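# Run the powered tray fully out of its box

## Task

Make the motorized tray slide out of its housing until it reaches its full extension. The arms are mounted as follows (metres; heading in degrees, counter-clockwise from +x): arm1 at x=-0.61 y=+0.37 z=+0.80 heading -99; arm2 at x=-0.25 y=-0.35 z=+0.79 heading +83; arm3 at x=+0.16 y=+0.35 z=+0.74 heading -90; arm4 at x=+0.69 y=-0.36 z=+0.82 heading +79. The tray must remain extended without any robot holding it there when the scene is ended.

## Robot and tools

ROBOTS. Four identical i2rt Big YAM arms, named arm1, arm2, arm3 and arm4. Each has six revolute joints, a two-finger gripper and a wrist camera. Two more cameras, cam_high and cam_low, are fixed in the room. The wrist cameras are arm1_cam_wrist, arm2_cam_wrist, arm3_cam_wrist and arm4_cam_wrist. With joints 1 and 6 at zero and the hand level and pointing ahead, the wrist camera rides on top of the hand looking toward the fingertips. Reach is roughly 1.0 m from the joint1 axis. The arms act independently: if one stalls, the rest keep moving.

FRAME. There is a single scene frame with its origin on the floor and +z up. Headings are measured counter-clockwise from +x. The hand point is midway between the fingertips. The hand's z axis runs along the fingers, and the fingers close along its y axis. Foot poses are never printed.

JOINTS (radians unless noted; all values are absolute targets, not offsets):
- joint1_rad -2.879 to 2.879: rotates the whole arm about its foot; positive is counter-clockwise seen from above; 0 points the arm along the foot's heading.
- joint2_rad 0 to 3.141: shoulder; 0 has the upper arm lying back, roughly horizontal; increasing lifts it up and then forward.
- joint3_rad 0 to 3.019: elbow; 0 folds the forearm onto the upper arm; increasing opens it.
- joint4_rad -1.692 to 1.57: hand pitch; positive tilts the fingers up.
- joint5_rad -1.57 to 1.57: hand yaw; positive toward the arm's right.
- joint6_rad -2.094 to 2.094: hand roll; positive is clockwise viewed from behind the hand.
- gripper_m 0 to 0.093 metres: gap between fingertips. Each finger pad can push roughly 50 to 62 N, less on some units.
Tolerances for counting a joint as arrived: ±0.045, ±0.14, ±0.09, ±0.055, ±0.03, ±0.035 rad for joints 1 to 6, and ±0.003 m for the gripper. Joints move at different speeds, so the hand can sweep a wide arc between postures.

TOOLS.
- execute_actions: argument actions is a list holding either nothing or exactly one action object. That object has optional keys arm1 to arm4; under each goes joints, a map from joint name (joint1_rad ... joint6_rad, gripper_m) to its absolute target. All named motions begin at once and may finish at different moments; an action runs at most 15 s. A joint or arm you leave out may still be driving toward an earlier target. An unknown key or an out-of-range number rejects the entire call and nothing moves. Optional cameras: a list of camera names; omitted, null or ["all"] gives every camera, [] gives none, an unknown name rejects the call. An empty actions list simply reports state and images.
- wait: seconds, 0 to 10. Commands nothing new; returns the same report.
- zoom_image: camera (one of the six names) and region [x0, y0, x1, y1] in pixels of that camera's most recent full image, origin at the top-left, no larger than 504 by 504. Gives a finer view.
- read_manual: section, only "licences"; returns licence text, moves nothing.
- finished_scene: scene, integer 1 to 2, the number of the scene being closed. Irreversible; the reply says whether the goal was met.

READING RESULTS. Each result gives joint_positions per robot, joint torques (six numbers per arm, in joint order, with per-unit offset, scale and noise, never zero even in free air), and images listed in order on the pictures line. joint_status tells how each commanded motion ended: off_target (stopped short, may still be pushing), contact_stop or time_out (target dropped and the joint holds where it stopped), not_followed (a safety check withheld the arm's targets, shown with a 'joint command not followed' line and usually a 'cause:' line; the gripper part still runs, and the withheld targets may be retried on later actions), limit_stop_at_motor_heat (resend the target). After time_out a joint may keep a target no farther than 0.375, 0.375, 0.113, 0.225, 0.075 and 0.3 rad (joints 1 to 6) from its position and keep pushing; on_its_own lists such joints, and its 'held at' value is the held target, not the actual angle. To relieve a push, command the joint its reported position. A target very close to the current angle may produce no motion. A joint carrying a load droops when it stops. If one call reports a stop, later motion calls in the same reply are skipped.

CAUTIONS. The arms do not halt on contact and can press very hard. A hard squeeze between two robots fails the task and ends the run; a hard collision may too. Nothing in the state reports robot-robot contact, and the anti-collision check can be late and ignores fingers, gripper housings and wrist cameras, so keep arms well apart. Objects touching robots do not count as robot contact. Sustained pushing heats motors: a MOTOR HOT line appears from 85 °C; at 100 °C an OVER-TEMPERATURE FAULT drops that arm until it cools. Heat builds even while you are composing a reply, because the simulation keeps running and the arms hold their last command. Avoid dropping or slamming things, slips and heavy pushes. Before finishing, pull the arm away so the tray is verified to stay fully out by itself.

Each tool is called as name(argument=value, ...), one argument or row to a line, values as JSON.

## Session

execute_actions(
  actions=[],
)

Scene clock: 0.00 s.
Joint torques (N m, as the arm reports them, + toward a larger angle): no reading
Motor temperatures (°C, as the motors report them): arm1=[29 31 32 29 28 28] | arm2=[29 31 31 29 29 26] | arm3=[27 32 33 26 30 30] | arm4=[27 30 32 27 27 27]
arm1.joint_positions: joint1_rad=+0.247 joint2_rad=+0.353 joint3_rad=+1.671 joint4_rad=-1.347 joint5_rad=-0.173 joint6_rad=-0.307 gripper_m=+0.094
arm1.joint_status: not commanded
arm1.hand: x=-0.5729 y=+0.3356 z=+1.4828 quat_wxyz=(-0.481, -0.346, -0.633, +0.498) (m; scene frame)
arm2.joint_positions: joint1_rad=-0.138 joint2_rad=+0.394 joint3_rad=+1.447 joint4_rad=-1.354 joint5_rad=-0.045 joint6_rad=-0.597 gripper_m=+0.095
arm2.joint_status: not commanded
arm2.hand: x=-0.2223 y=-0.2323 z=+1.3910 quat_wxyz=(-0.551, +0.660, -0.458, -0.228) (m; scene frame)
arm3.joint_positions: joint1_rad=+0.271 joint2_rad=+0.610 joint3_rad=+1.349 joint4_rad=-1.397 joint5_rad=+0.056 joint6_rad=+0.569 gripper_m=+0.094
arm3.joint_status: not commanded
arm3.hand: x=+0.2094 y=+0.1307 z=+1.2445 quat_wxyz=(-0.401, -0.731, -0.522, +0.181) (m; scene frame)
arm4.joint_positions: joint1_rad=-0.750 joint2_rad=+0.287 joint3_rad=+1.712 joint4_rad=-1.163 joint5_rad=-0.111 joint6_rad=-0.268 gripper_m=+0.094
arm4.joint_status: not commanded
arm4.hand: x=+0.6592 y=-0.3656 z=+1.5605 quat_wxyz=(-0.773, +0.299, -0.531, -0.175) (m; scene frame)
pictures: arm1_cam_wrist, arm2_cam_wrist, arm3_cam_wrist, arm4_cam_wrist, cam_high, cam_low
Images, in order (width x height): arm1_cam_wrist 504x504, arm2_cam_wrist 504x504, arm3_cam_wrist 504x504, arm4_cam_wrist 504x504, cam_high 504x504, cam_low 504x504.

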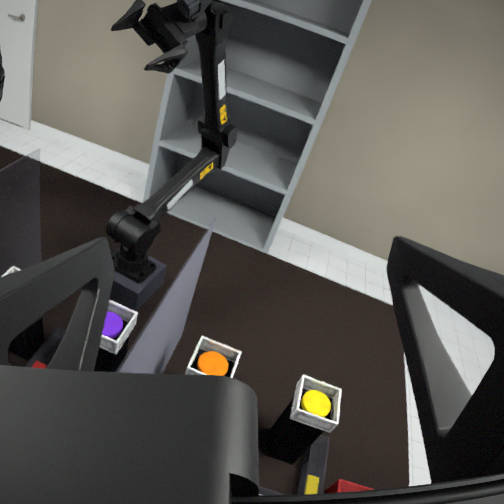

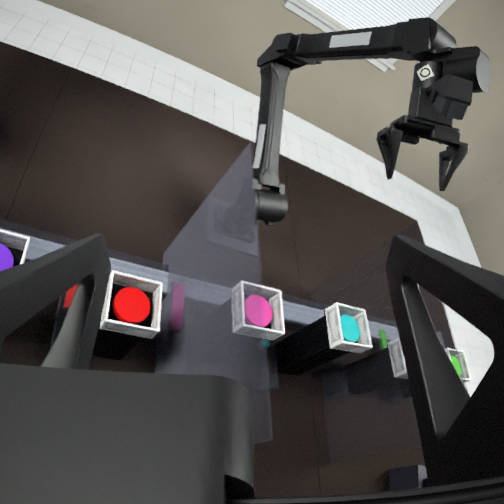

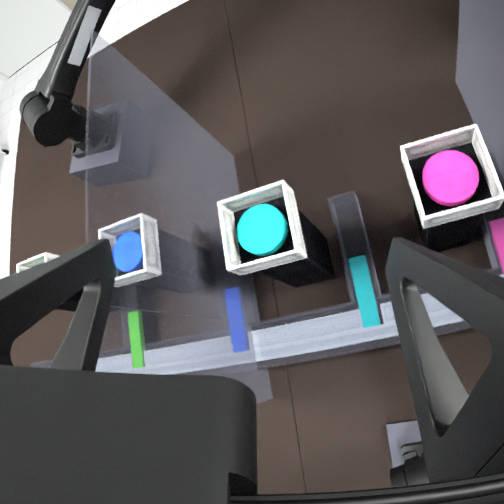

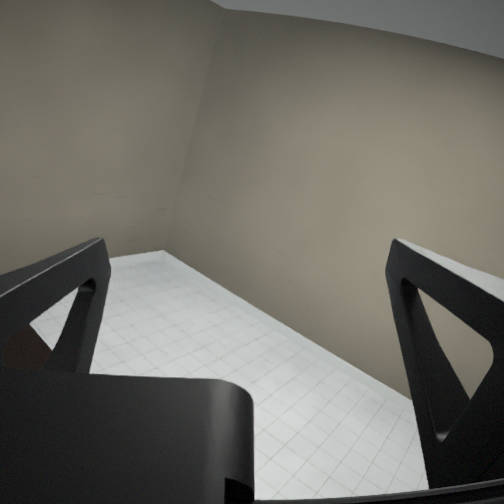

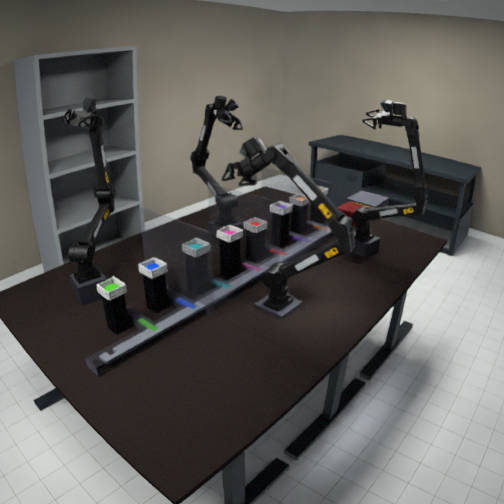

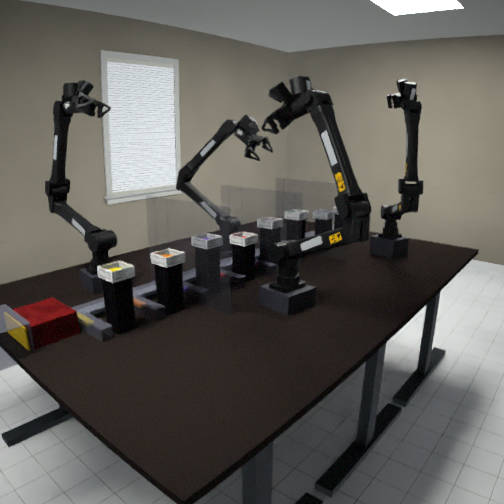

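execute_actions(
  actions=[
    {"arm1":{"joints":{"joint1_rad":0.3,"joint2_rad":1.33,"joint3_rad":1.24,"joint4_rad":-1.48,"joint5_rad":0,"joint6_rad":0.16,"gripper_m":0}},"arm2":{"joints":{"joint1_rad":-0.23,"joint2_rad":1.31,"joint3_rad":1.2,"joint4_rad":-1.46,"joint5_rad":0,"joint6_rad":-0.35,"gripper_m":0}},"arm3":{"joints":{"joint1_rad":0.42,"joint2_rad":1.36,"joint3_rad":1.47,"joint4_rad":-1.64,"joint5_rad":0,"joint6_rad":0.42,"gripper_m":0}},"arm4":{"joints":{"joint1_rad":-0.02,"joint2_rad":1.3,"joint3_rad":1.12,"joint4_rad":-1.39,"joint5_rad":0,"joint6_rad":-0.2,"gripper_m":0}}},
  ],
)

Scene clock: 8.10 s.
Joint torques (N m, as the arm reports them, + toward a larger angle): arm1=[  1.93 -10.29  10.01   0.09   0.14   0.26] | arm2=[-1.66 -7.91  8.34  0.17  0.11  0.32] | arm3=[  0.72 -12.     9.33  -0.02  -0.05  -0.33] | arm4=[ 1.52 -9.32  9.22  0.06 -0.12  0.16]
Motor temperatures (°C, as the motors report them): arm1=[29 31 33 29 28 28] | arm2=[29 31 33 29 29 26] | arm3=[27 32 36 27 30 30] | arm4=[27 31 33 27 27 27]
arm1.joint_positions: joint1_rad=+0.294 joint2_rad=+1.325 joint3_rad=+1.225 joint4_rad=-1.468 joint5_rad=-0.003 joint6_rad=+0.145 gripper_m=+0.000
arm1.joint_status: all done
arm1.hand: x=-0.5529 y=-0.0058 z=+1.0218 quat_wxyz=(+0.003, -0.708, -0.706, -0.003) (m; scene frame)
arm2.joint_positions: joint1_rad=-0.227 joint2_rad=+1.309 joint3_rad=+1.204 joint4_rad=-1.452 joint5_rad=-0.004 joint6_rad=-0.365 gripper_m=+0.001
arm2.joint_status: all done
arm2.hand: x=-0.1216 y=+0.0011 z=+1.0228 quat_wxyz=(-0.006, +0.711, -0.703, -0.011) (m; scene frame)
arm3.joint_positions: joint1_rad=+0.415 joint2_rad=+1.357 joint3_rad=+1.460 joint4_rad=-1.624 joint5_rad=+0.004 joint6_rad=+0.432 gripper_m=+0.000
arm3.joint_status: all done
arm3.hand: x=+0.3182 y=-0.0141 z=+1.0424 quat_wxyz=(-0.021, -0.715, -0.699, +0.009) (m; scene frame)
arm4.joint_positions: joint1_rad=-0.024 joint2_rad=+1.289 joint3_rad=+1.109 joint4_rad=-1.379 joint5_rad=+0.002 joint6_rad=-0.213 gripper_m=+0.001
arm4.joint_status: all done
arm4.hand: x=+0.7720 y=-0.0093 z=+1.0162 quat_wxyz=(-0.005, +0.704, -0.710, -0.006) (m; scene frame)
pictures: arm1_cam_wrist, arm2_cam_wrist, arm3_cam_wrist, arm4_cam_wrist, cam_high, cam_low
Images, in order (width x height): arm1_cam_wrist 504x504, arm2_cam_wrist 504x504, arm3_cam_wrist 504x504, arm4_cam_wrist 504x504, cam_high 504x504, cam_low 504x504.

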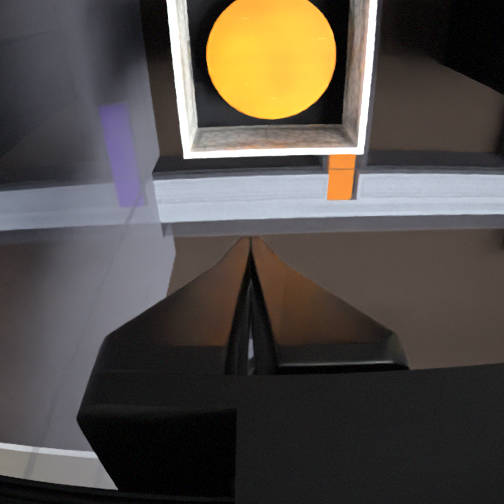

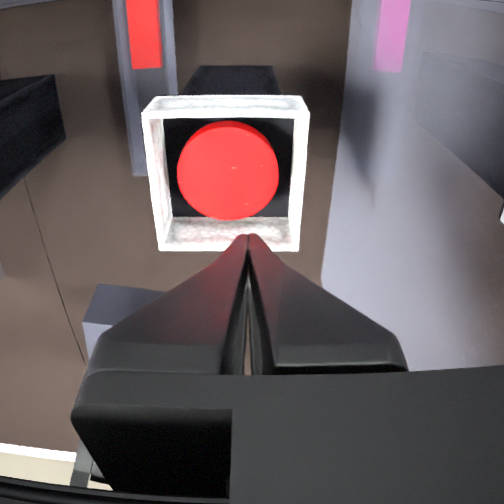

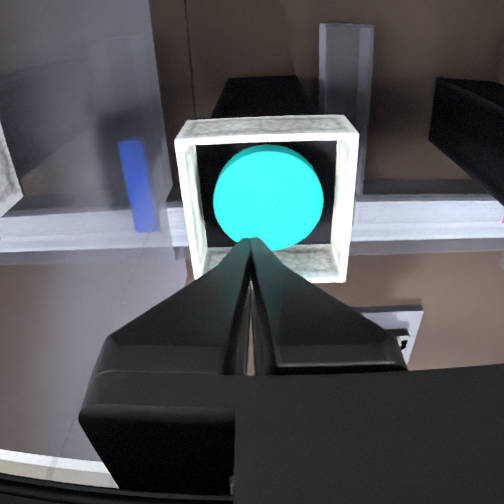

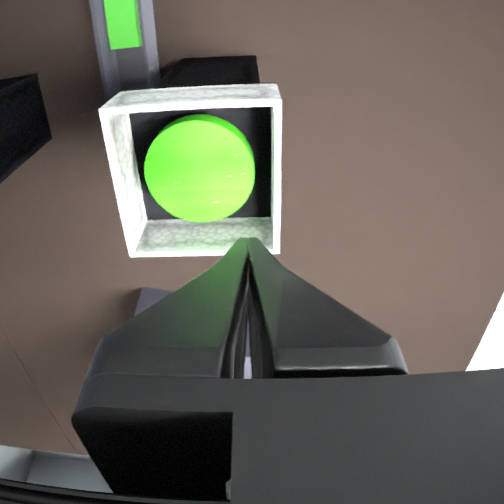

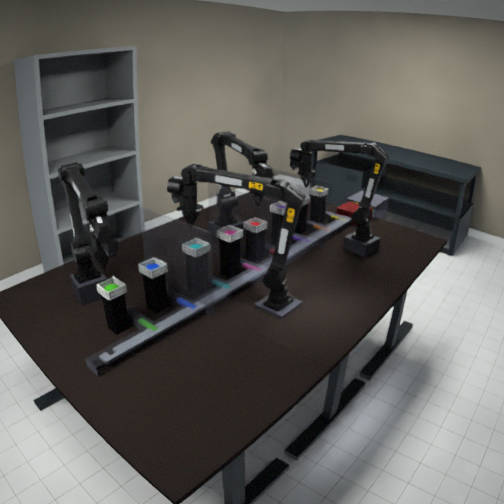

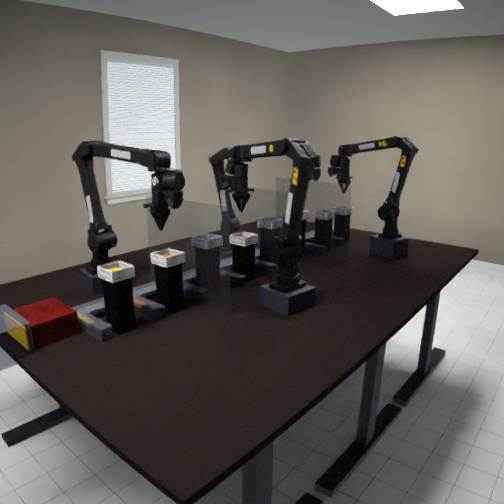

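execute_actions(
  actions=[
    {"arm1":{"joints":{"joint1_rad":0.258,"joint2_rad":1.465,"joint3_rad":1.3,"joint4_rad":-1.33}},"arm2":{"joints":{"joint2_rad":1.27,"joint3_rad":0.995,"joint4_rad":-1.29}},"arm3":{"joints":{"joint2_rad":1.295,"joint3_rad":1.28,"joint4_rad":-1.545}},"arm4":{"joints":{"joint1_rad":0.045,"joint2_rad":1.265,"joint3_rad":0.95,"joint4_rad":-1.25}}},
  ],
)

Scene clock: 20.03 s.
Joint torques (N m, as the arm reports them, + toward a larger angle): arm1=[  0.73 -13.71  12.78   0.91   0.12   0.25] | arm2=[-1.71 -7.2   7.53  0.91  0.11  0.31] | arm3=[  1.12 -10.59   8.56   1.28  -0.06  -0.29] | arm4=[ 1.51 -8.93  7.9   1.21 -0.13  0.16]
Motor temperatures (°C, as the motors report them): arm1=[29 32 37 29 28 28] | arm2=[29 32 35 29 29 26] | arm3=[27 33 39 27 30 30] | arm4=[27 31 37 27 27 27]
arm1.joint_positions: joint1_rad=+0.264 joint2_rad=+1.479 joint3_rad=+1.247 joint4_rad=-1.342 joint5_rad=-0.002 joint6_rad=+0.145 gripper_m=+0.000
arm1.joint_status: all done
arm1.hand: x=-0.5591 y=-0.0557 z=+0.9704 quat_wxyz=(+0.006, -0.719, -0.695, -0.005) (m; scene frame)
arm2.joint_positions: joint1_rad=-0.227 joint2_rad=+1.267 joint3_rad=+0.998 joint4_rad=-1.299 joint5_rad=-0.004 joint6_rad=-0.365 gripper_m=+0.001
arm2.joint_status: all done
arm2.hand: x=-0.1327 y=-0.0267 z=+0.9597 quat_wxyz=(-0.001, +0.711, -0.703, -0.009) (m; scene frame)
arm3.joint_positions: joint1_rad=+0.415 joint2_rad=+1.288 joint3_rad=+1.280 joint4_rad=-1.562 joint5_rad=+0.004 joint6_rad=+0.432 gripper_m=+0.000
arm3.joint_status: all done
arm3.hand: x=+0.3037 y=+0.0194 z=+0.9986 quat_wxyz=(+0.001, -0.715, -0.700, +0.001) (m; scene frame)
arm4.joint_positions: joint1_rad=+0.040 joint2_rad=+1.260 joint3_rad=+0.952 joint4_rad=-1.262 joint5_rad=+0.002 joint6_rad=-0.213 gripper_m=+0.001
arm4.joint_status: all done
arm4.hand: x=+0.7450 y=-0.0299 z=+0.9674 quat_wxyz=(-0.001, +0.726, -0.687, -0.003) (m; scene frame)
pictures: arm1_cam_wrist, arm2_cam_wrist, arm3_cam_wrist, arm4_cam_wrist, cam_high, cam_low
Images, in order (width x height): arm1_cam_wrist 504x504, arm2_cam_wrist 504x504, arm3_cam_wrist 504x504, arm4_cam_wrist 504x504, cam_high 504x504, cam_low 504x504.

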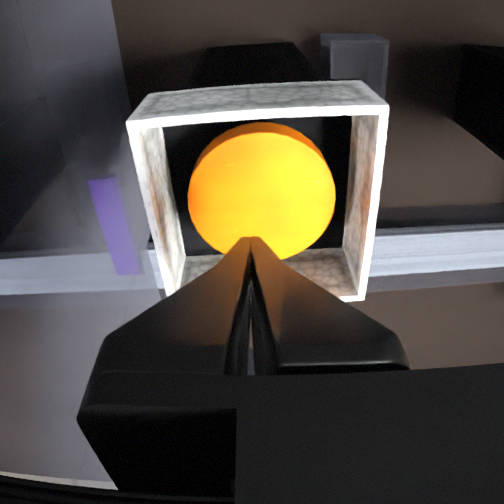

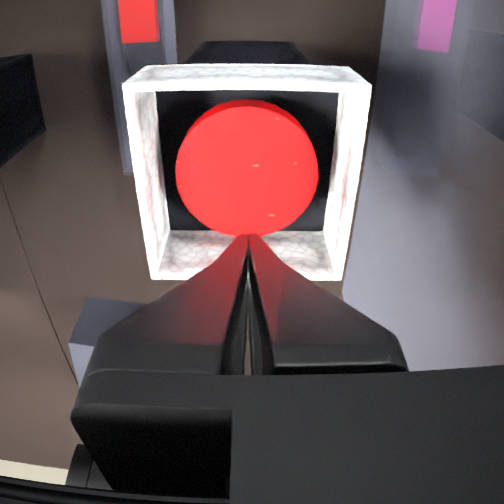

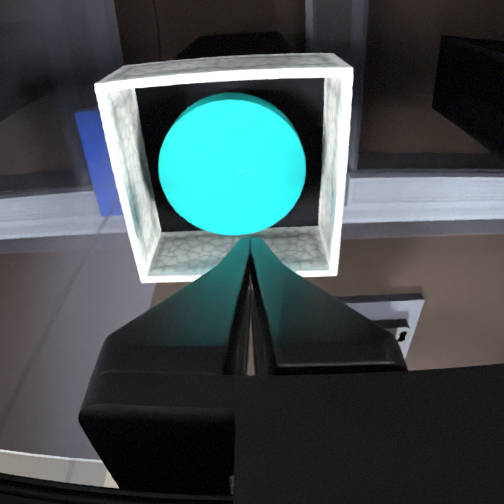

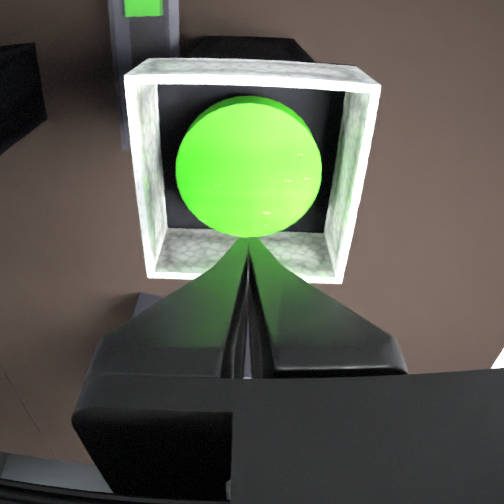

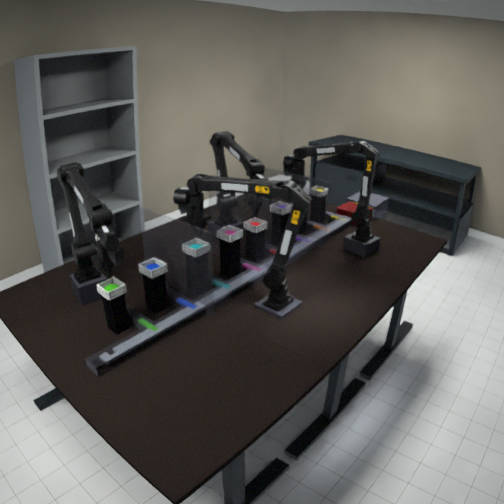

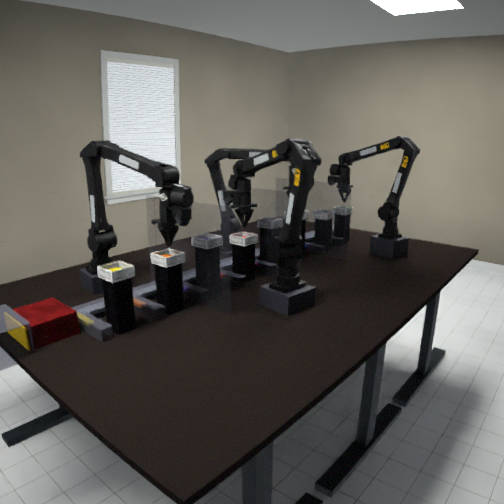

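execute_actions(
  actions=[
    {"arm1":{"joints":{"joint2_rad":1.53,"joint3_rad":1.11,"joint4_rad":-1.17}},"arm2":{"joints":{"joint2_rad":1.37,"joint3_rad":0.86,"joint4_rad":-1.07}},"arm3":{"joints":{"joint2_rad":1.35,"joint3_rad":1.13,"joint4_rad":-1.36}},"arm4":{"joints":{"joint2_rad":1.37,"joint3_rad":0.82,"joint4_rad":-1.03}}},
  ],
  cameras=[],
)

wait(
  seconds=10,
)

wait(
  seconds=10,
)

zoom_image(
  camera="cam_high",
  region=[80,170,360,350],
)

zoom_image(
  camera="cam_low",
  region=[60,190,360,350],
)

Scene clock: 30.53 s.
Joint torques (N m, as the arm reports them, + toward a larger angle): arm1=[  2.07 -10.38   5.65   0.49   0.14   0.21] | arm2=[-1.69 -5.19  4.87  1.92  0.09  0.31] | arm3=[ 0.84 -8.1   5.74  1.96 -0.01 -0.32] | arm4=[ 1.52 -6.17  4.91  2.39 -0.12  0.17]
Motor temperatures (°C, as the motors report them): arm1=[29 33 40 29 28 28] | arm2=[29 32 36 29 29 26] | arm3=[27 33 40 27 30 30] | arm4=[27 31 38 27 27 27]
arm1.joint_positions: joint1_rad=+0.264 joint2_rad=+1.498 joint3_rad=+1.145 joint4_rad=-1.175 joint5_rad=-0.002 joint6_rad=+0.146 gripper_m=+0.000
arm1.joint_status: all done
arm1.hand: x=-0.5586 y=-0.0605 z=+0.9257 quat_wxyz=(-0.012, -0.719, -0.695, +0.009) (m; scene frame)
arm2.joint_positions: joint1_rad=-0.227 joint2_rad=+1.334 joint3_rad=+0.899 joint4_rad=-1.099 joint5_rad=-0.003 joint6_rad=-0.365 gripper_m=+0.001
arm2.joint_status: all done
arm2.hand: x=-0.1289 y=-0.0148 z=+0.9028 quat_wxyz=(-0.017, +0.711, -0.703, -0.016) (m; scene frame)
arm3.joint_positions: joint1_rad=+0.415 joint2_rad=+1.309 joint3_rad=+1.167 joint4_rad=-1.391 joint5_rad=+0.004 joint6_rad=+0.432 gripper_m=+0.000
arm3.joint_status: all done
arm3.hand: x=+0.3091 y=+0.0074 z=+0.9485 quat_wxyz=(-0.016, -0.714, -0.700, +0.007) (m; scene frame)
arm4.joint_positions: joint1_rad=+0.040 joint2_rad=+1.324 joint3_rad=+0.857 joint4_rad=-1.064 joint5_rad=+0.001 joint6_rad=-0.213 gripper_m=+0.000
arm4.joint_status: all done
arm4.hand: x=+0.7465 y=-0.0185 z=+0.9141 quat_wxyz=(-0.017, +0.726, -0.687, -0.014) (m; scene frame)
pictures: none
No camera images: the call's "cameras" was empty. Leave "cameras" out to get every camera's image.

Scene clock: 40.53 s.
Joint torques (N m, as the arm reports them, + toward a larger angle): arm1=[  0.79 -11.37   5.49   0.67   0.13   0.22] | arm2=[-1.68 -5.2   4.88  1.92  0.09  0.31] | arm3=[ 0.66 -8.19  5.69  1.99 -0.02 -0.32] | arm4=[ 1.62 -5.98  4.94  2.29 -0.11  0.17]
Motor temperatures (°C, as the motors report them): arm1=[29 33 38 29 28 28] | arm2=[29 32 34 29 29 26] | arm3=[27 33 39 27 30 30] | arm4=[27 31 37 28 27 27]
arm1.joint_positions: joint1_rad=+0.264 joint2_rad=+1.498 joint3_rad=+1.145 joint4_rad=-1.175 joint5_rad=-0.002 joint6_rad=+0.146 gripper_m=+0.000
arm1.joint_status: all done
arm1.hand: x=-0.5586 y=-0.0605 z=+0.9257 quat_wxyz=(-0.012, -0.719, -0.695, +0.009) (m; scene frame)
arm2.joint_positions: joint1_rad=-0.227 joint2_rad=+1.334 joint3_rad=+0.899 joint4_rad=-1.099 joint5_rad=-0.003 joint6_rad=-0.365 gripper_m=+0.001
arm2.joint_status: all done
arm2.hand: x=-0.1289 y=-0.0148 z=+0.9028 quat_wxyz=(-0.017, +0.711, -0.703, -0.016) (m; scene frame)
arm3.joint_positions: joint1_rad=+0.415 joint2_rad=+1.309 joint3_rad=+1.167 joint4_rad=-1.391 joint5_rad=+0.004 joint6_rad=+0.432 gripper_m=+0.000
arm3.joint_status: all done
arm3.hand: x=+0.3091 y=+0.0074 z=+0.9485 quat_wxyz=(-0.016, -0.714, -0.700, +0.007) (m; scene frame)
arm4.joint_positions: joint1_rad=+0.040 joint2_rad=+1.324 joint3_rad=+0.857 joint4_rad=-1.064 joint5_rad=+0.001 joint6_rad=-0.213 gripper_m=+0.000
arm4.joint_status: all done
arm4.hand: x=+0.7465 y=-0.0185 z=+0.9141 quat_wxyz=(-0.017, +0.726, -0.687, -0.014) (m; scene frame)
wait: 10.00 s; at rest by 0.27 s
pictures: arm1_cam_wrist, arm2_cam_wrist, arm3_cam_wrist, arm4_cam_wrist, cam_high, cam_low
Images, in order (width x height): arm1_cam_wrist 504x504, arm2_cam_wrist 504x504, arm3_cam_wrist 504x504, arm4_cam_wrist 504x504, cam_high 504x504, cam_low 504x504.

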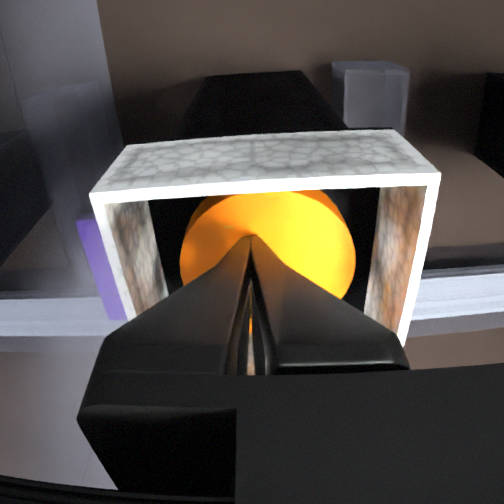

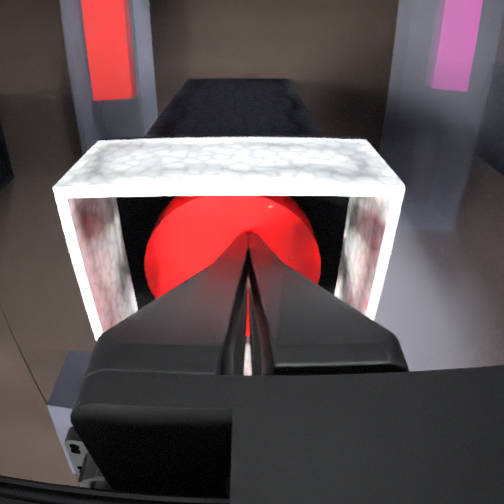

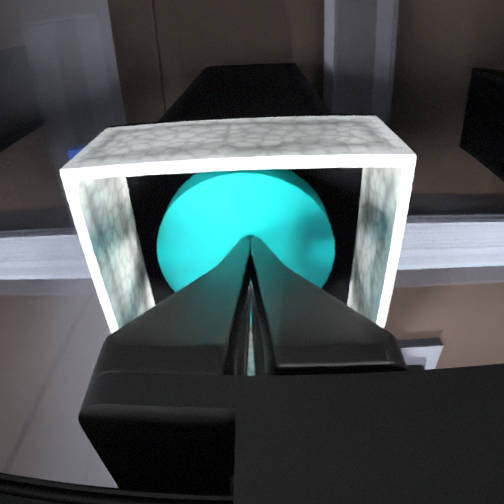

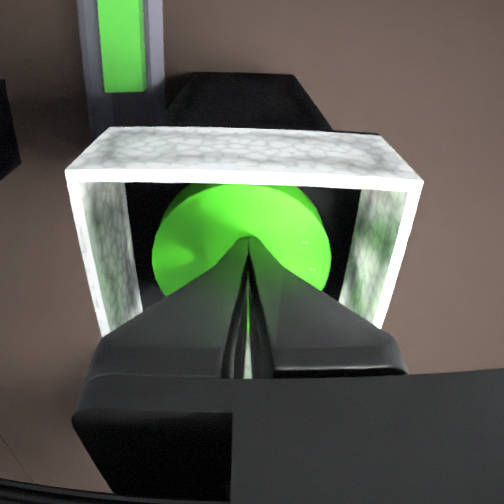

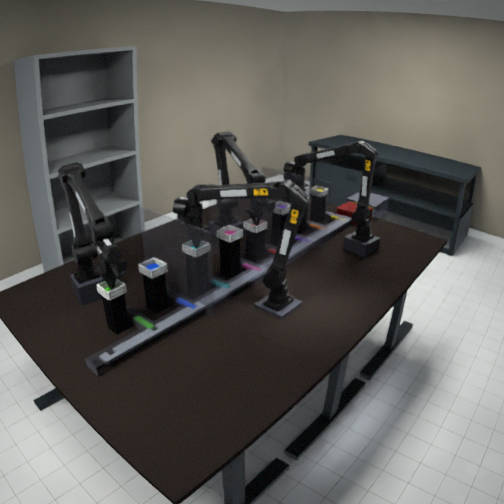

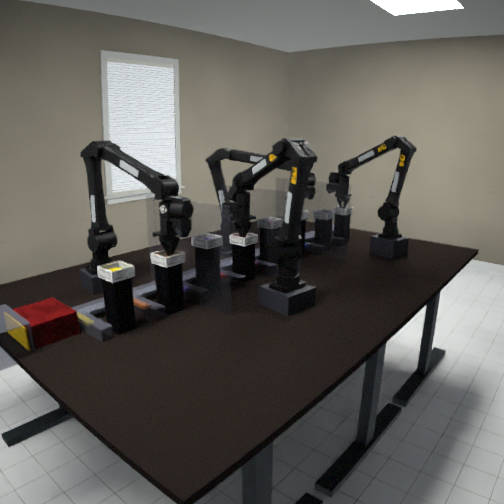

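Scene clock: 50.53 s.
Joint torques (N m, as the arm reports them, + toward a larger angle): arm1=[  0.84 -11.21   5.63   0.59   0.06   0.23] | arm2=[-1.66 -5.14  4.88  1.93  0.09  0.3 ] | arm3=[ 0.51 -8.06  5.69  1.98 -0.02 -0.31] | arm4=[ 1.74 -6.24  4.97  2.38 -0.12  0.17]
Motor temperatures (°C, as the motors report them): arm1=[29 33 36 29 28 28] | arm2=[29 31 34 29 29 26] | arm3=[27 33 38 27 30 30] | arm4=[27 31 36 28 27 27]
arm1.joint_positions: joint1_rad=+0.264 joint2_rad=+1.498 joint3_rad=+1.145 joint4_rad=-1.175 joint5_rad=-0.002 joint6_rad=+0.146 gripper_m=+0.000
arm1.joint_status: all done
arm1.hand: x=-0.5586 y=-0.0605 z=+0.9257 quat_wxyz=(-0.012, -0.719, -0.695, +0.009) (m; scene frame)
arm2.joint_positions: joint1_rad=-0.227 joint2_rad=+1.334 joint3_rad=+0.899 joint4_rad=-1.099 joint5_rad=-0.003 joint6_rad=-0.365 gripper_m=+0.001
arm2.joint_status: all done
arm2.hand: x=-0.1289 y=-0.0148 z=+0.9028 quat_wxyz=(-0.017, +0.711, -0.703, -0.016) (m; scene frame)
arm3.joint_positions: joint1_rad=+0.415 joint2_rad=+1.309 joint3_rad=+1.167 joint4_rad=-1.391 joint5_rad=+0.004 joint6_rad=+0.432 gripper_m=+0.000
arm3.joint_status: all done
arm3.hand: x=+0.3091 y=+0.0074 z=+0.9485 quat_wxyz=(-0.016, -0.714, -0.700, +0.007) (m; scene frame)
arm4.joint_positions: joint1_rad=+0.040 joint2_rad=+1.324 joint3_rad=+0.857 joint4_rad=-1.064 joint5_rad=+0.001 joint6_rad=-0.213 gripper_m=+0.000
arm4.joint_status: all done
arm4.hand: x=+0.7465 y=-0.0185 z=+0.9141 quat_wxyz=(-0.017, +0.726, -0.687, -0.014) (m; scene frame)
wait: 10.00 s; at rest by 0.27 s
pictures: arm1_cam_wrist, arm2_cam_wrist, arm3_cam_wrist, arm4_cam_wrist, cam_high, cam_low
Images, in order (width x height): arm1_cam_wrist 504x504, arm2_cam_wrist 504x504, arm3_cam_wrist 504x504, arm4_cam_wrist 504x504, cam_high 504x504, cam_low 504x504.

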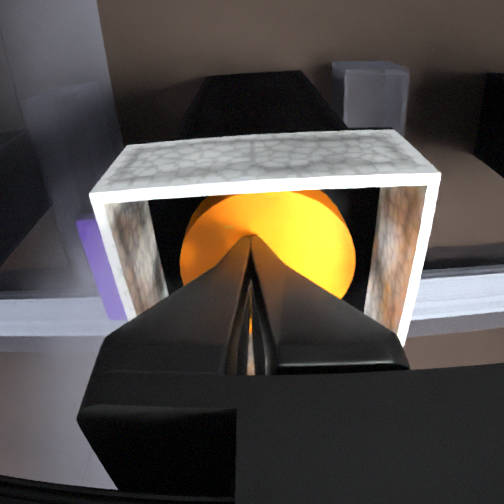

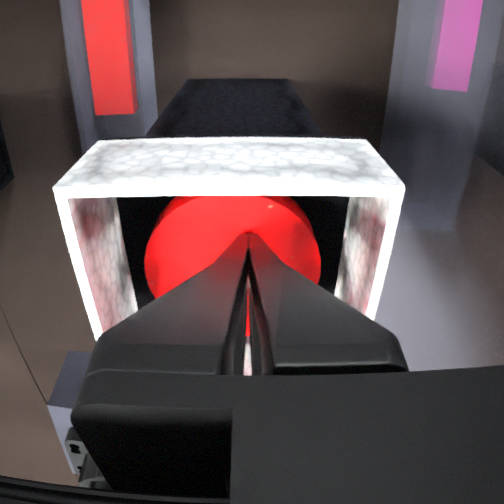

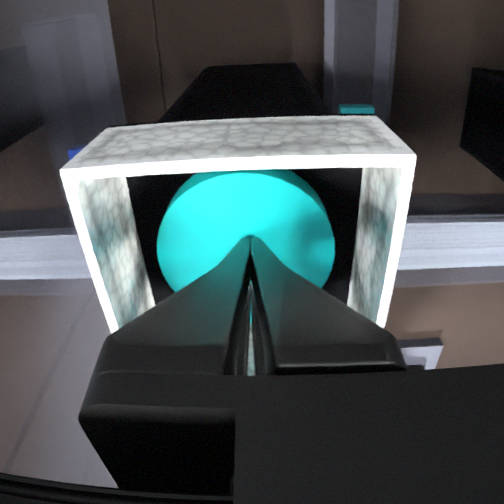

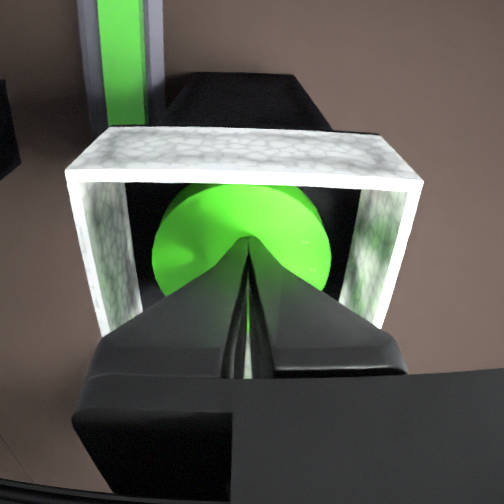

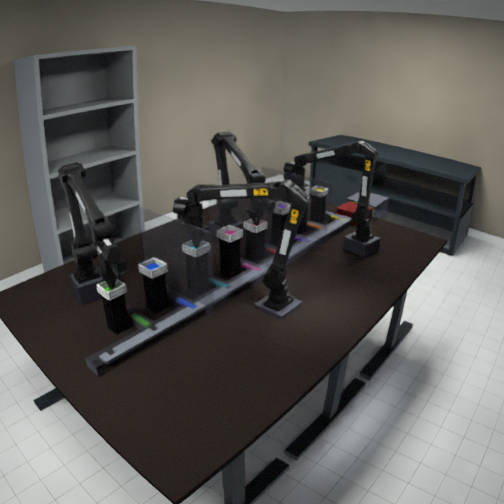

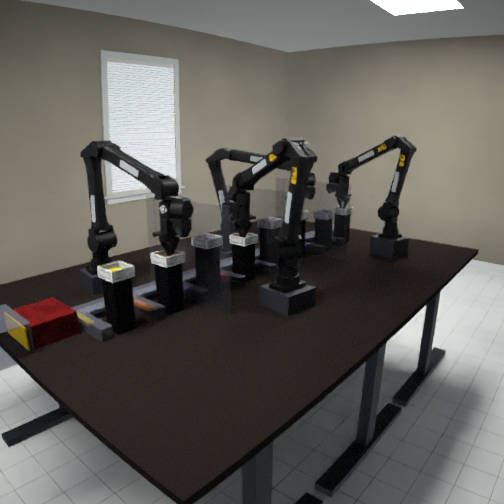

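Region (80, 170, 360, 350) of cam_high's 504x504 image, scaled by 1.800, with more detail than that image has; it fills the top 324 rows of this view, and the rest is white.

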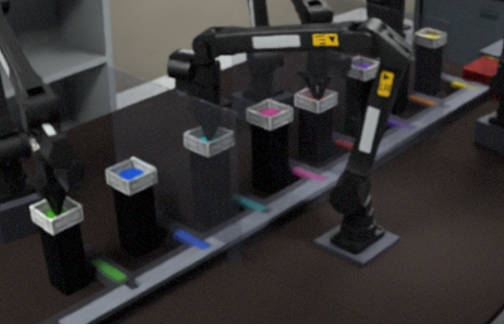

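Region (60, 190, 360, 350) of cam_low's 504x504 image, scaled by 1.680, with more detail than that image has; it fills the top 269 rows of this view, and the rest is white.

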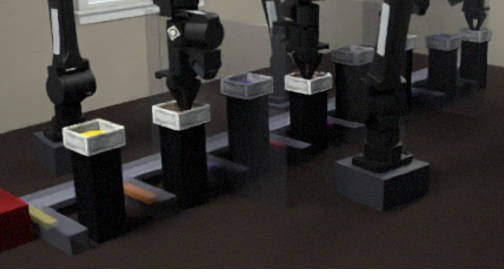

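wait(
  seconds=3,
)

execute_actions(
  actions=[
    {"arm3":{"joints":{"joint2_rad":1.27,"joint3_rad":1.32,"joint4_rad":-1.59}},"arm4":{"joints":{"joint2_rad":1.29,"joint3_rad":1.05,"joint4_rad":-1.3}}},
  ],
  cameras=[],
)

execute_actions(
  actions=[
    {"arm3":{"joints":{"joint1_rad":-0.185,"joint2_rad":1.25,"joint3_rad":1.25,"joint6_rad":-0.19}},"arm4":{"joints":{"joint1_rad":0.655,"joint2_rad":1.36,"joint3_rad":1.11,"joint4_rad":-1.27,"joint6_rad":0.46}}},
  ],
  cameras=["arm3_cam_wrist","arm4_cam_wrist"],
)

Scene clock: 66.27 s.
Joint torques (N m, as the arm reports them, + toward a larger angle): arm1=[  1.73 -10.62   5.72   0.67   0.12   0.26] | arm2=[-1.67 -5.14  4.86  1.92  0.09  0.31] | arm3=[ 0.89 -8.34  5.66  1.94 -0.03 -0.34] | arm4=[ 1.65 -6.18  4.93  2.33 -0.12  0.17]
Motor temperatures (°C, as the motors report them): arm1=[29 33 36 29 28 28] | arm2=[29 31 34 29 29 26] | arm3=[27 32 38 27 30 30] | arm4=[27 31 35 28 27 27]
arm1.joint_positions: joint1_rad=+0.264 joint2_rad=+1.498 joint3_rad=+1.145 joint4_rad=-1.175 joint5_rad=-0.002 joint6_rad=+0.146 gripper_m=+0.000
arm1.joint_status: all done
arm1.hand: x=-0.5586 y=-0.0605 z=+0.9257 quat_wxyz=(-0.012, -0.719, -0.695, +0.009) (m; scene frame)
arm2.joint_positions: joint1_rad=-0.227 joint2_rad=+1.334 joint3_rad=+0.899 joint4_rad=-1.099 joint5_rad=-0.003 joint6_rad=-0.365 gripper_m=+0.001
arm2.joint_status: all done
arm2.hand: x=-0.1289 y=-0.0148 z=+0.9028 quat_wxyz=(-0.017, +0.711, -0.703, -0.016) (m; scene frame)
arm3.joint_positions: joint1_rad=+0.415 joint2_rad=+1.309 joint3_rad=+1.167 joint4_rad=-1.391 joint5_rad=+0.004 joint6_rad=+0.432 gripper_m=+0.000
arm3.joint_status: all done
arm3.hand: x=+0.3091 y=+0.0074 z=+0.9485 quat_wxyz=(-0.016, -0.714, -0.700, +0.007) (m; scene frame)
arm4.joint_positions: joint1_rad=+0.040 joint2_rad=+1.324 joint3_rad=+0.857 joint4_rad=-1.064 joint5_rad=+0.001 joint6_rad=-0.213 gripper_m=+0.000
arm4.joint_status: all done
arm4.hand: x=+0.7465 y=-0.0185 z=+0.9141 quat_wxyz=(-0.017, +0.726, -0.687, -0.014) (m; scene frame)
wait: 3.00 s; at rest from the start
pictures: arm1_cam_wrist, arm2_cam_wrist, arm3_cam_wrist, arm4_cam_wrist, cam_high, cam_low
Images, in order (width x height): arm1_cam_wrist 504x504, arm2_cam_wrist 504x504, arm3_cam_wrist 504x504, arm4_cam_wrist 504x504, cam_high 504x504, cam_low 504x504.

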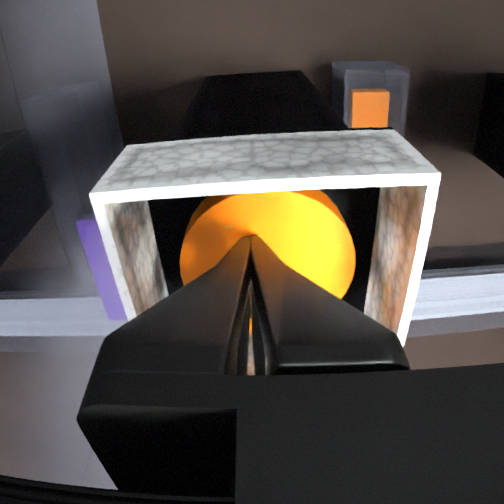

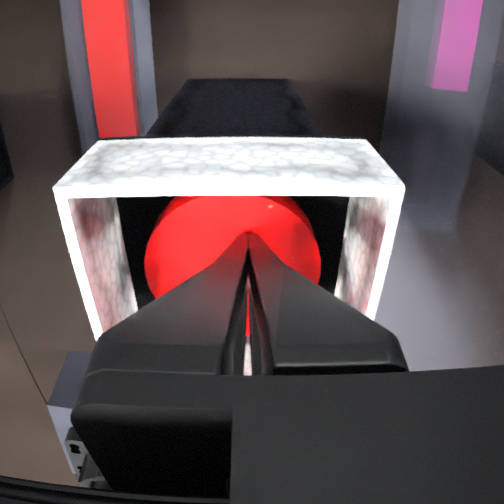

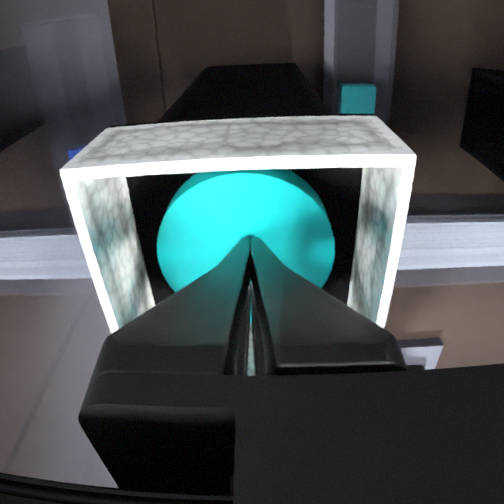

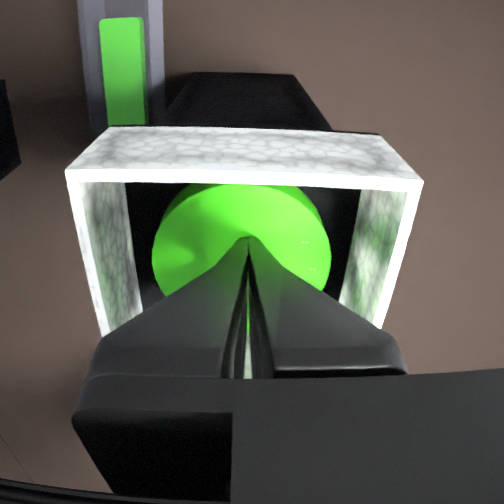

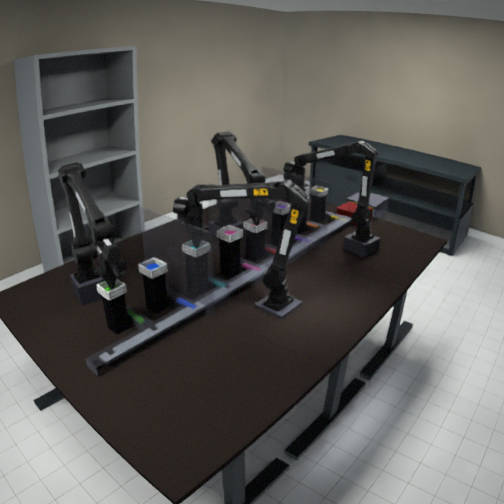

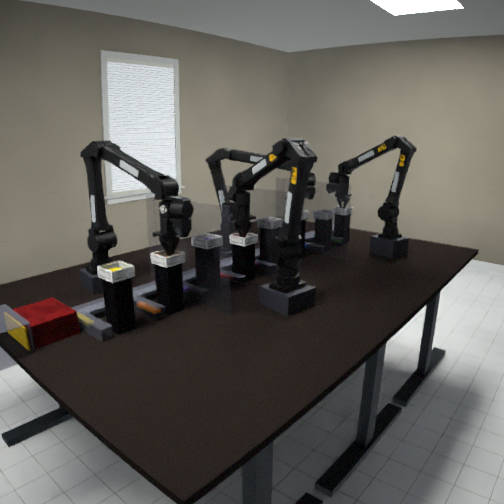

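Scene clock: 67.30 s.
Joint torques (N m, as the arm reports them, + toward a larger angle): arm1=[  1.05 -10.52   5.52   0.83   0.12   0.3 ] | arm2=[-1.68 -5.14  4.86  1.92  0.09  0.31] | arm3=[  0.75 -10.41  11.08  -0.08  -0.03  -0.31] | arm4=[  1.68 -10.07  10.56   0.11  -0.11   0.17]
Motor temperatures (°C, as the motors report them): arm1=[29 33 36 29 28 28] | arm2=[29 31 34 29 29 26] | arm3=[27 32 38 27 30 30] | arm4=[27 31 36 28 27 27]
arm1.joint_positions: joint1_rad=+0.264 joint2_rad=+1.498 joint3_rad=+1.145 joint4_rad=-1.175 joint5_rad=-0.002 joint6_rad=+0.146 gripper_m=+0.000
arm1.joint_status: not commanded
arm1.hand: x=-0.5586 y=-0.0605 z=+0.9257 quat_wxyz=(-0.012, -0.719, -0.695, +0.009) (m; scene frame)
arm2.joint_positions: joint1_rad=-0.227 joint2_rad=+1.334 joint3_rad=+0.899 joint4_rad=-1.099 joint5_rad=-0.003 joint6_rad=-0.365 gripper_m=+0.001
arm2.joint_status: not commanded
arm2.hand: x=-0.1289 y=-0.0148 z=+0.9028 quat_wxyz=(-0.017, +0.711, -0.703, -0.016) (m; scene frame)
arm3.joint_positions: joint1_rad=+0.415 joint2_rad=+1.263 joint3_rad=+1.285 joint4_rad=-1.575 joint5_rad=+0.004 joint6_rad=+0.432 gripper_m=+0.000
arm3.joint_status: all done
arm3.hand: x=+0.3016 y=+0.0244 z=+1.0087 quat_wxyz=(-0.007, -0.714, -0.700, +0.004) (m; scene frame)
arm4.joint_positions: joint1_rad=+0.040 joint2_rad=+1.287 joint3_rad=+1.018 joint4_rad=-1.289 joint5_rad=+0.001 joint6_rad=-0.213 gripper_m=+0.000
arm4.joint_status: all done
arm4.hand: x=+0.7478 y=-0.0127 z=+0.9830 quat_wxyz=(-0.005, +0.726, -0.687, -0.006) (m; scene frame)
pictures: none
No camera images: the call's "cameras" was empty. Leave "cameras" out to get every camera's image.

Scene clock: 68.93 s.
Joint torques (N m, as the arm reports them, + toward a larger angle): arm1=[ -0.02 -11.03   5.68   0.78   0.21   0.24] | arm2=[-1.67 -5.15  4.86  1.94  0.09  0.31] | arm3=[  0.62 -10.79   8.08  -0.14  -0.06  -0.31] | arm4=[  1.57 -10.57  11.02   1.    -0.03   0.18]
Motor temperatures (°C, as the motors report them): arm1=[29 33 36 29 28 28] | arm2=[29 31 34 29 29 26] | arm3=[27 33 39 27 30 30] | arm4=[27 31 37 28 27 27]
arm1.joint_positions: joint1_rad=+0.264 joint2_rad=+1.498 joint3_rad=+1.145 joint4_rad=-1.175 joint5_rad=-0.002 joint6_rad=+0.146 gripper_m=+0.000
arm1.joint_status: not commanded
arm1.hand: x=-0.5586 y=-0.0605 z=+0.9257 quat_wxyz=(-0.012, -0.719, -0.695, +0.009) (m; scene frame)
arm2.joint_positions: joint1_rad=-0.227 joint2_rad=+1.334 joint3_rad=+0.899 joint4_rad=-1.099 joint5_rad=-0.003 joint6_rad=-0.365 gripper_m=+0.001
arm2.joint_status: not commanded
arm2.hand: x=-0.1289 y=-0.0148 z=+0.9028 quat_wxyz=(-0.017, +0.711, -0.703, -0.016) (m; scene frame)
arm3.joint_positions: joint1_rad=-0.186 joint2_rad=+1.251 joint3_rad=+1.255 joint4_rad=-1.575 joint5_rad=+0.002 joint6_rad=-0.178 gripper_m=+0.000
arm3.joint_status: all done
arm3.hand: x=+0.0925 y=+0.0103 z=+1.0010 quat_wxyz=(+0.002, -0.712, -0.702, -0.001) (m; scene frame)
arm4.joint_positions: joint1_rad=+0.650 joint2_rad=+1.354 joint3_rad=+1.072 joint4_rad=-1.277 joint5_rad=+0.001 joint6_rad=+0.446 gripper_m=+0.000
arm4.joint_status: all done
arm4.hand: x=+0.5278 y=-0.0214 z=+0.9816 quat_wxyz=(-0.002, +0.709, -0.705, -0.009) (m; scene frame)
pictures: arm3_cam_wrist, arm4_cam_wrist
Images, in order (width x height): arm3_cam_wrist 504x504, arm4_cam_wrist 504x504.

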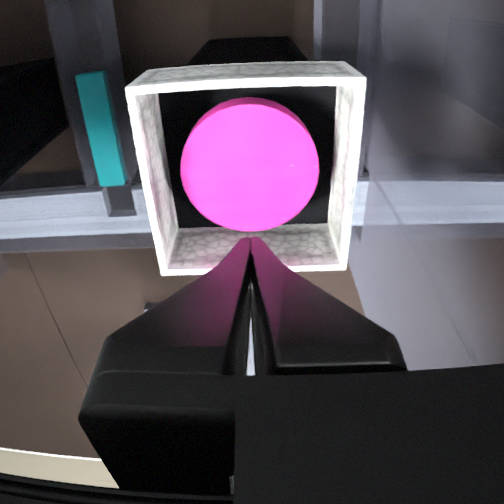

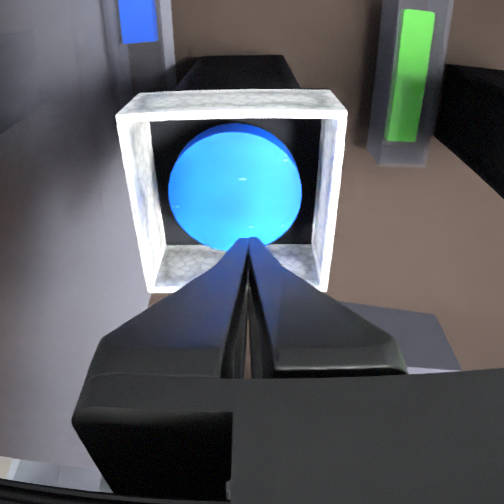

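execute_actions(
  actions=[
    {"arm1":{"joints":{"joint2_rad":1.47,"joint3_rad":1.36,"joint4_rad":-1.42}},"arm4":{"joints":{"joint1_rad":0.675,"joint2_rad":1.44,"joint3_rad":0.91,"joint4_rad":-1.07}}},
  ],
  cameras=[],
)

execute_actions(
  actions=[
    {"arm1":{"joints":{"joint1_rad":-0.243,"joint2_rad":1.54,"joint3_rad":1.42,"joint4_rad":-1.385,"joint6_rad":-0.38}},"arm3":{"joints":{"joint1_rad":0.415,"joint2_rad":1.3,"joint3_rad":1.34,"joint4_rad":-1.55,"joint6_rad":0.42}}},
  ],
  cameras=["arm1_cam_wrist","arm3_cam_wrist","arm4_cam_wrist"],
)

Scene clock: 76.53 s.
Joint torques (N m, as the arm reports them, + toward a larger angle): arm1=[  0.15 -13.37  12.6    0.07   0.09   0.21] | arm2=[-1.69 -5.15  4.87  1.92  0.09  0.31] | arm3=[  0.77 -10.83   8.21  -0.24  -0.04  -0.33] | arm4=[ 2.4  -8.36  5.02  1.14 -0.02  0.16]
Motor temperatures (°C, as the motors report them): arm1=[29 33 36 29 28 28] | arm2=[29 31 34 29 29 26] | arm3=[27 33 40 27 30 30] | arm4=[27 31 40 28 27 27]
arm1.joint_positions: joint1_rad=+0.264 joint2_rad=+1.474 joint3_rad=+1.315 joint4_rad=-1.408 joint5_rad=-0.002 joint6_rad=+0.146 gripper_m=+0.000
arm1.joint_status: all done
arm1.hand: x=-0.5584 y=-0.0612 z=+0.9981 quat_wxyz=(+0.003, -0.719, -0.695, -0.003) (m; scene frame)
arm2.joint_positions: joint1_rad=-0.227 joint2_rad=+1.334 joint3_rad=+0.899 joint4_rad=-1.099 joint5_rad=-0.003 joint6_rad=-0.365 gripper_m=+0.001
arm2.joint_status: not commanded
arm2.hand: x=-0.1289 y=-0.0148 z=+0.9028 quat_wxyz=(-0.017, +0.711, -0.703, -0.016) (m; scene frame)
arm3.joint_positions: joint1_rad=-0.186 joint2_rad=+1.251 joint3_rad=+1.255 joint4_rad=-1.575 joint5_rad=+0.002 joint6_rad=-0.178 gripper_m=+0.000
arm3.joint_status: not commanded
arm3.hand: x=+0.0925 y=+0.0103 z=+1.0010 quat_wxyz=(+0.002, -0.712, -0.703, -0.001) (m; scene frame)
arm4.joint_positions: joint1_rad=+0.664 joint2_rad=+1.405 joint3_rad=+0.946 joint4_rad=-1.080 joint5_rad=+0.001 joint6_rad=+0.447 gripper_m=+0.000
arm4.joint_status: all done
arm4.hand: x=+0.5229 y=-0.0232 z=+0.9187 quat_wxyz=(-0.005, +0.713, -0.701, -0.019) (m; scene frame)
pictures: none
No camera images: the call's "cameras" was empty. Leave "cameras" out to get every camera's image.

Scene clock: 78.13 s.
Joint torques (N m, as the arm reports them, + toward a larger angle): arm1=[  2.67 -13.69  12.97   0.69  -0.05  -0.05] | arm2=[-1.6  -5.17  4.87  1.91  0.09  0.31] | arm3=[  0.03 -11.15  11.75   1.16   0.02  -0.03] | arm4=[ 2.28 -8.54  5.03  1.15 -0.02  0.18]
Motor temperatures (°C, as the motors report them): arm1=[29 33 37 29 28 28] | arm2=[29 31 34 29 29 26] | arm3=[27 33 40 27 30 30] | arm4=[27 31 40 28 27 27]
arm1.joint_positions: joint1_rad=-0.252 joint2_rad=+1.542 joint3_rad=+1.366 joint4_rad=-1.394 joint5_rad=+0.001 joint6_rad=-0.365 gripper_m=+0.000
arm1.joint_status: all done
arm1.hand: x=-0.7861 y=-0.0511 z=+0.9894 quat_wxyz=(+0.005, -0.721, -0.693, -0.002) (m; scene frame)
arm2.joint_positions: joint1_rad=-0.227 joint2_rad=+1.334 joint3_rad=+0.899 joint4_rad=-1.099 joint5_rad=-0.003 joint6_rad=-0.365 gripper_m=+0.001
arm2.joint_status: not commanded
arm2.hand: x=-0.1289 y=-0.0148 z=+0.9028 quat_wxyz=(-0.017, +0.711, -0.703, -0.016) (m; scene frame)
arm3.joint_positions: joint1_rad=+0.417 joint2_rad=+1.296 joint3_rad=+1.295 joint4_rad=-1.562 joint5_rad=+0.002 joint6_rad=+0.408 gripper_m=+0.000
arm3.joint_status: all done
arm3.hand: x=+0.3066 y=+0.0153 z=+1.0015 quat_wxyz=(-0.003, -0.705, -0.709, +0.001) (m; scene frame)
arm4.joint_positions: joint1_rad=+0.664 joint2_rad=+1.405 joint3_rad=+0.946 joint4_rad=-1.080 joint5_rad=+0.001 joint6_rad=+0.447 gripper_m=+0.000
arm4.joint_status: not commanded
arm4.hand: x=+0.5229 y=-0.0232 z=+0.9187 quat_wxyz=(-0.005, +0.713, -0.701, -0.019) (m; scene frame)
pictures: arm1_cam_wrist, arm3_cam_wrist, arm4_cam_wrist
Images, in order (width x height): arm1_cam_wrist 504x504, arm3_cam_wrist 504x504, arm4_cam_wrist 504x504.

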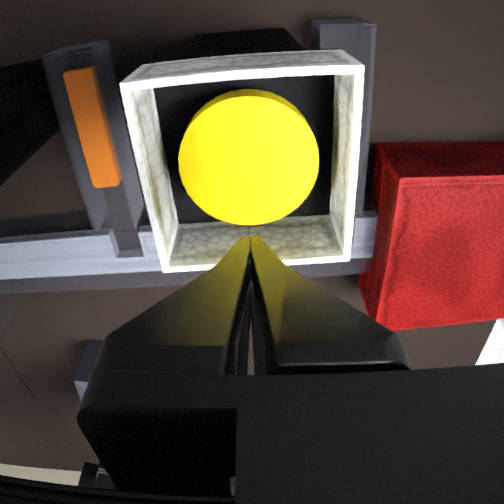

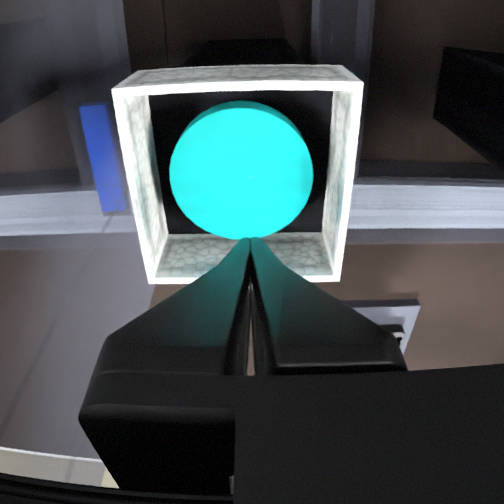

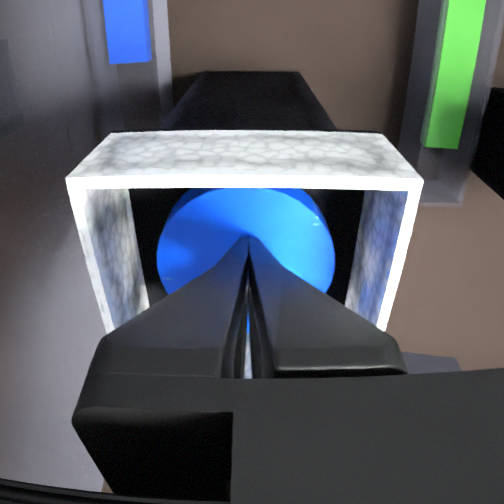

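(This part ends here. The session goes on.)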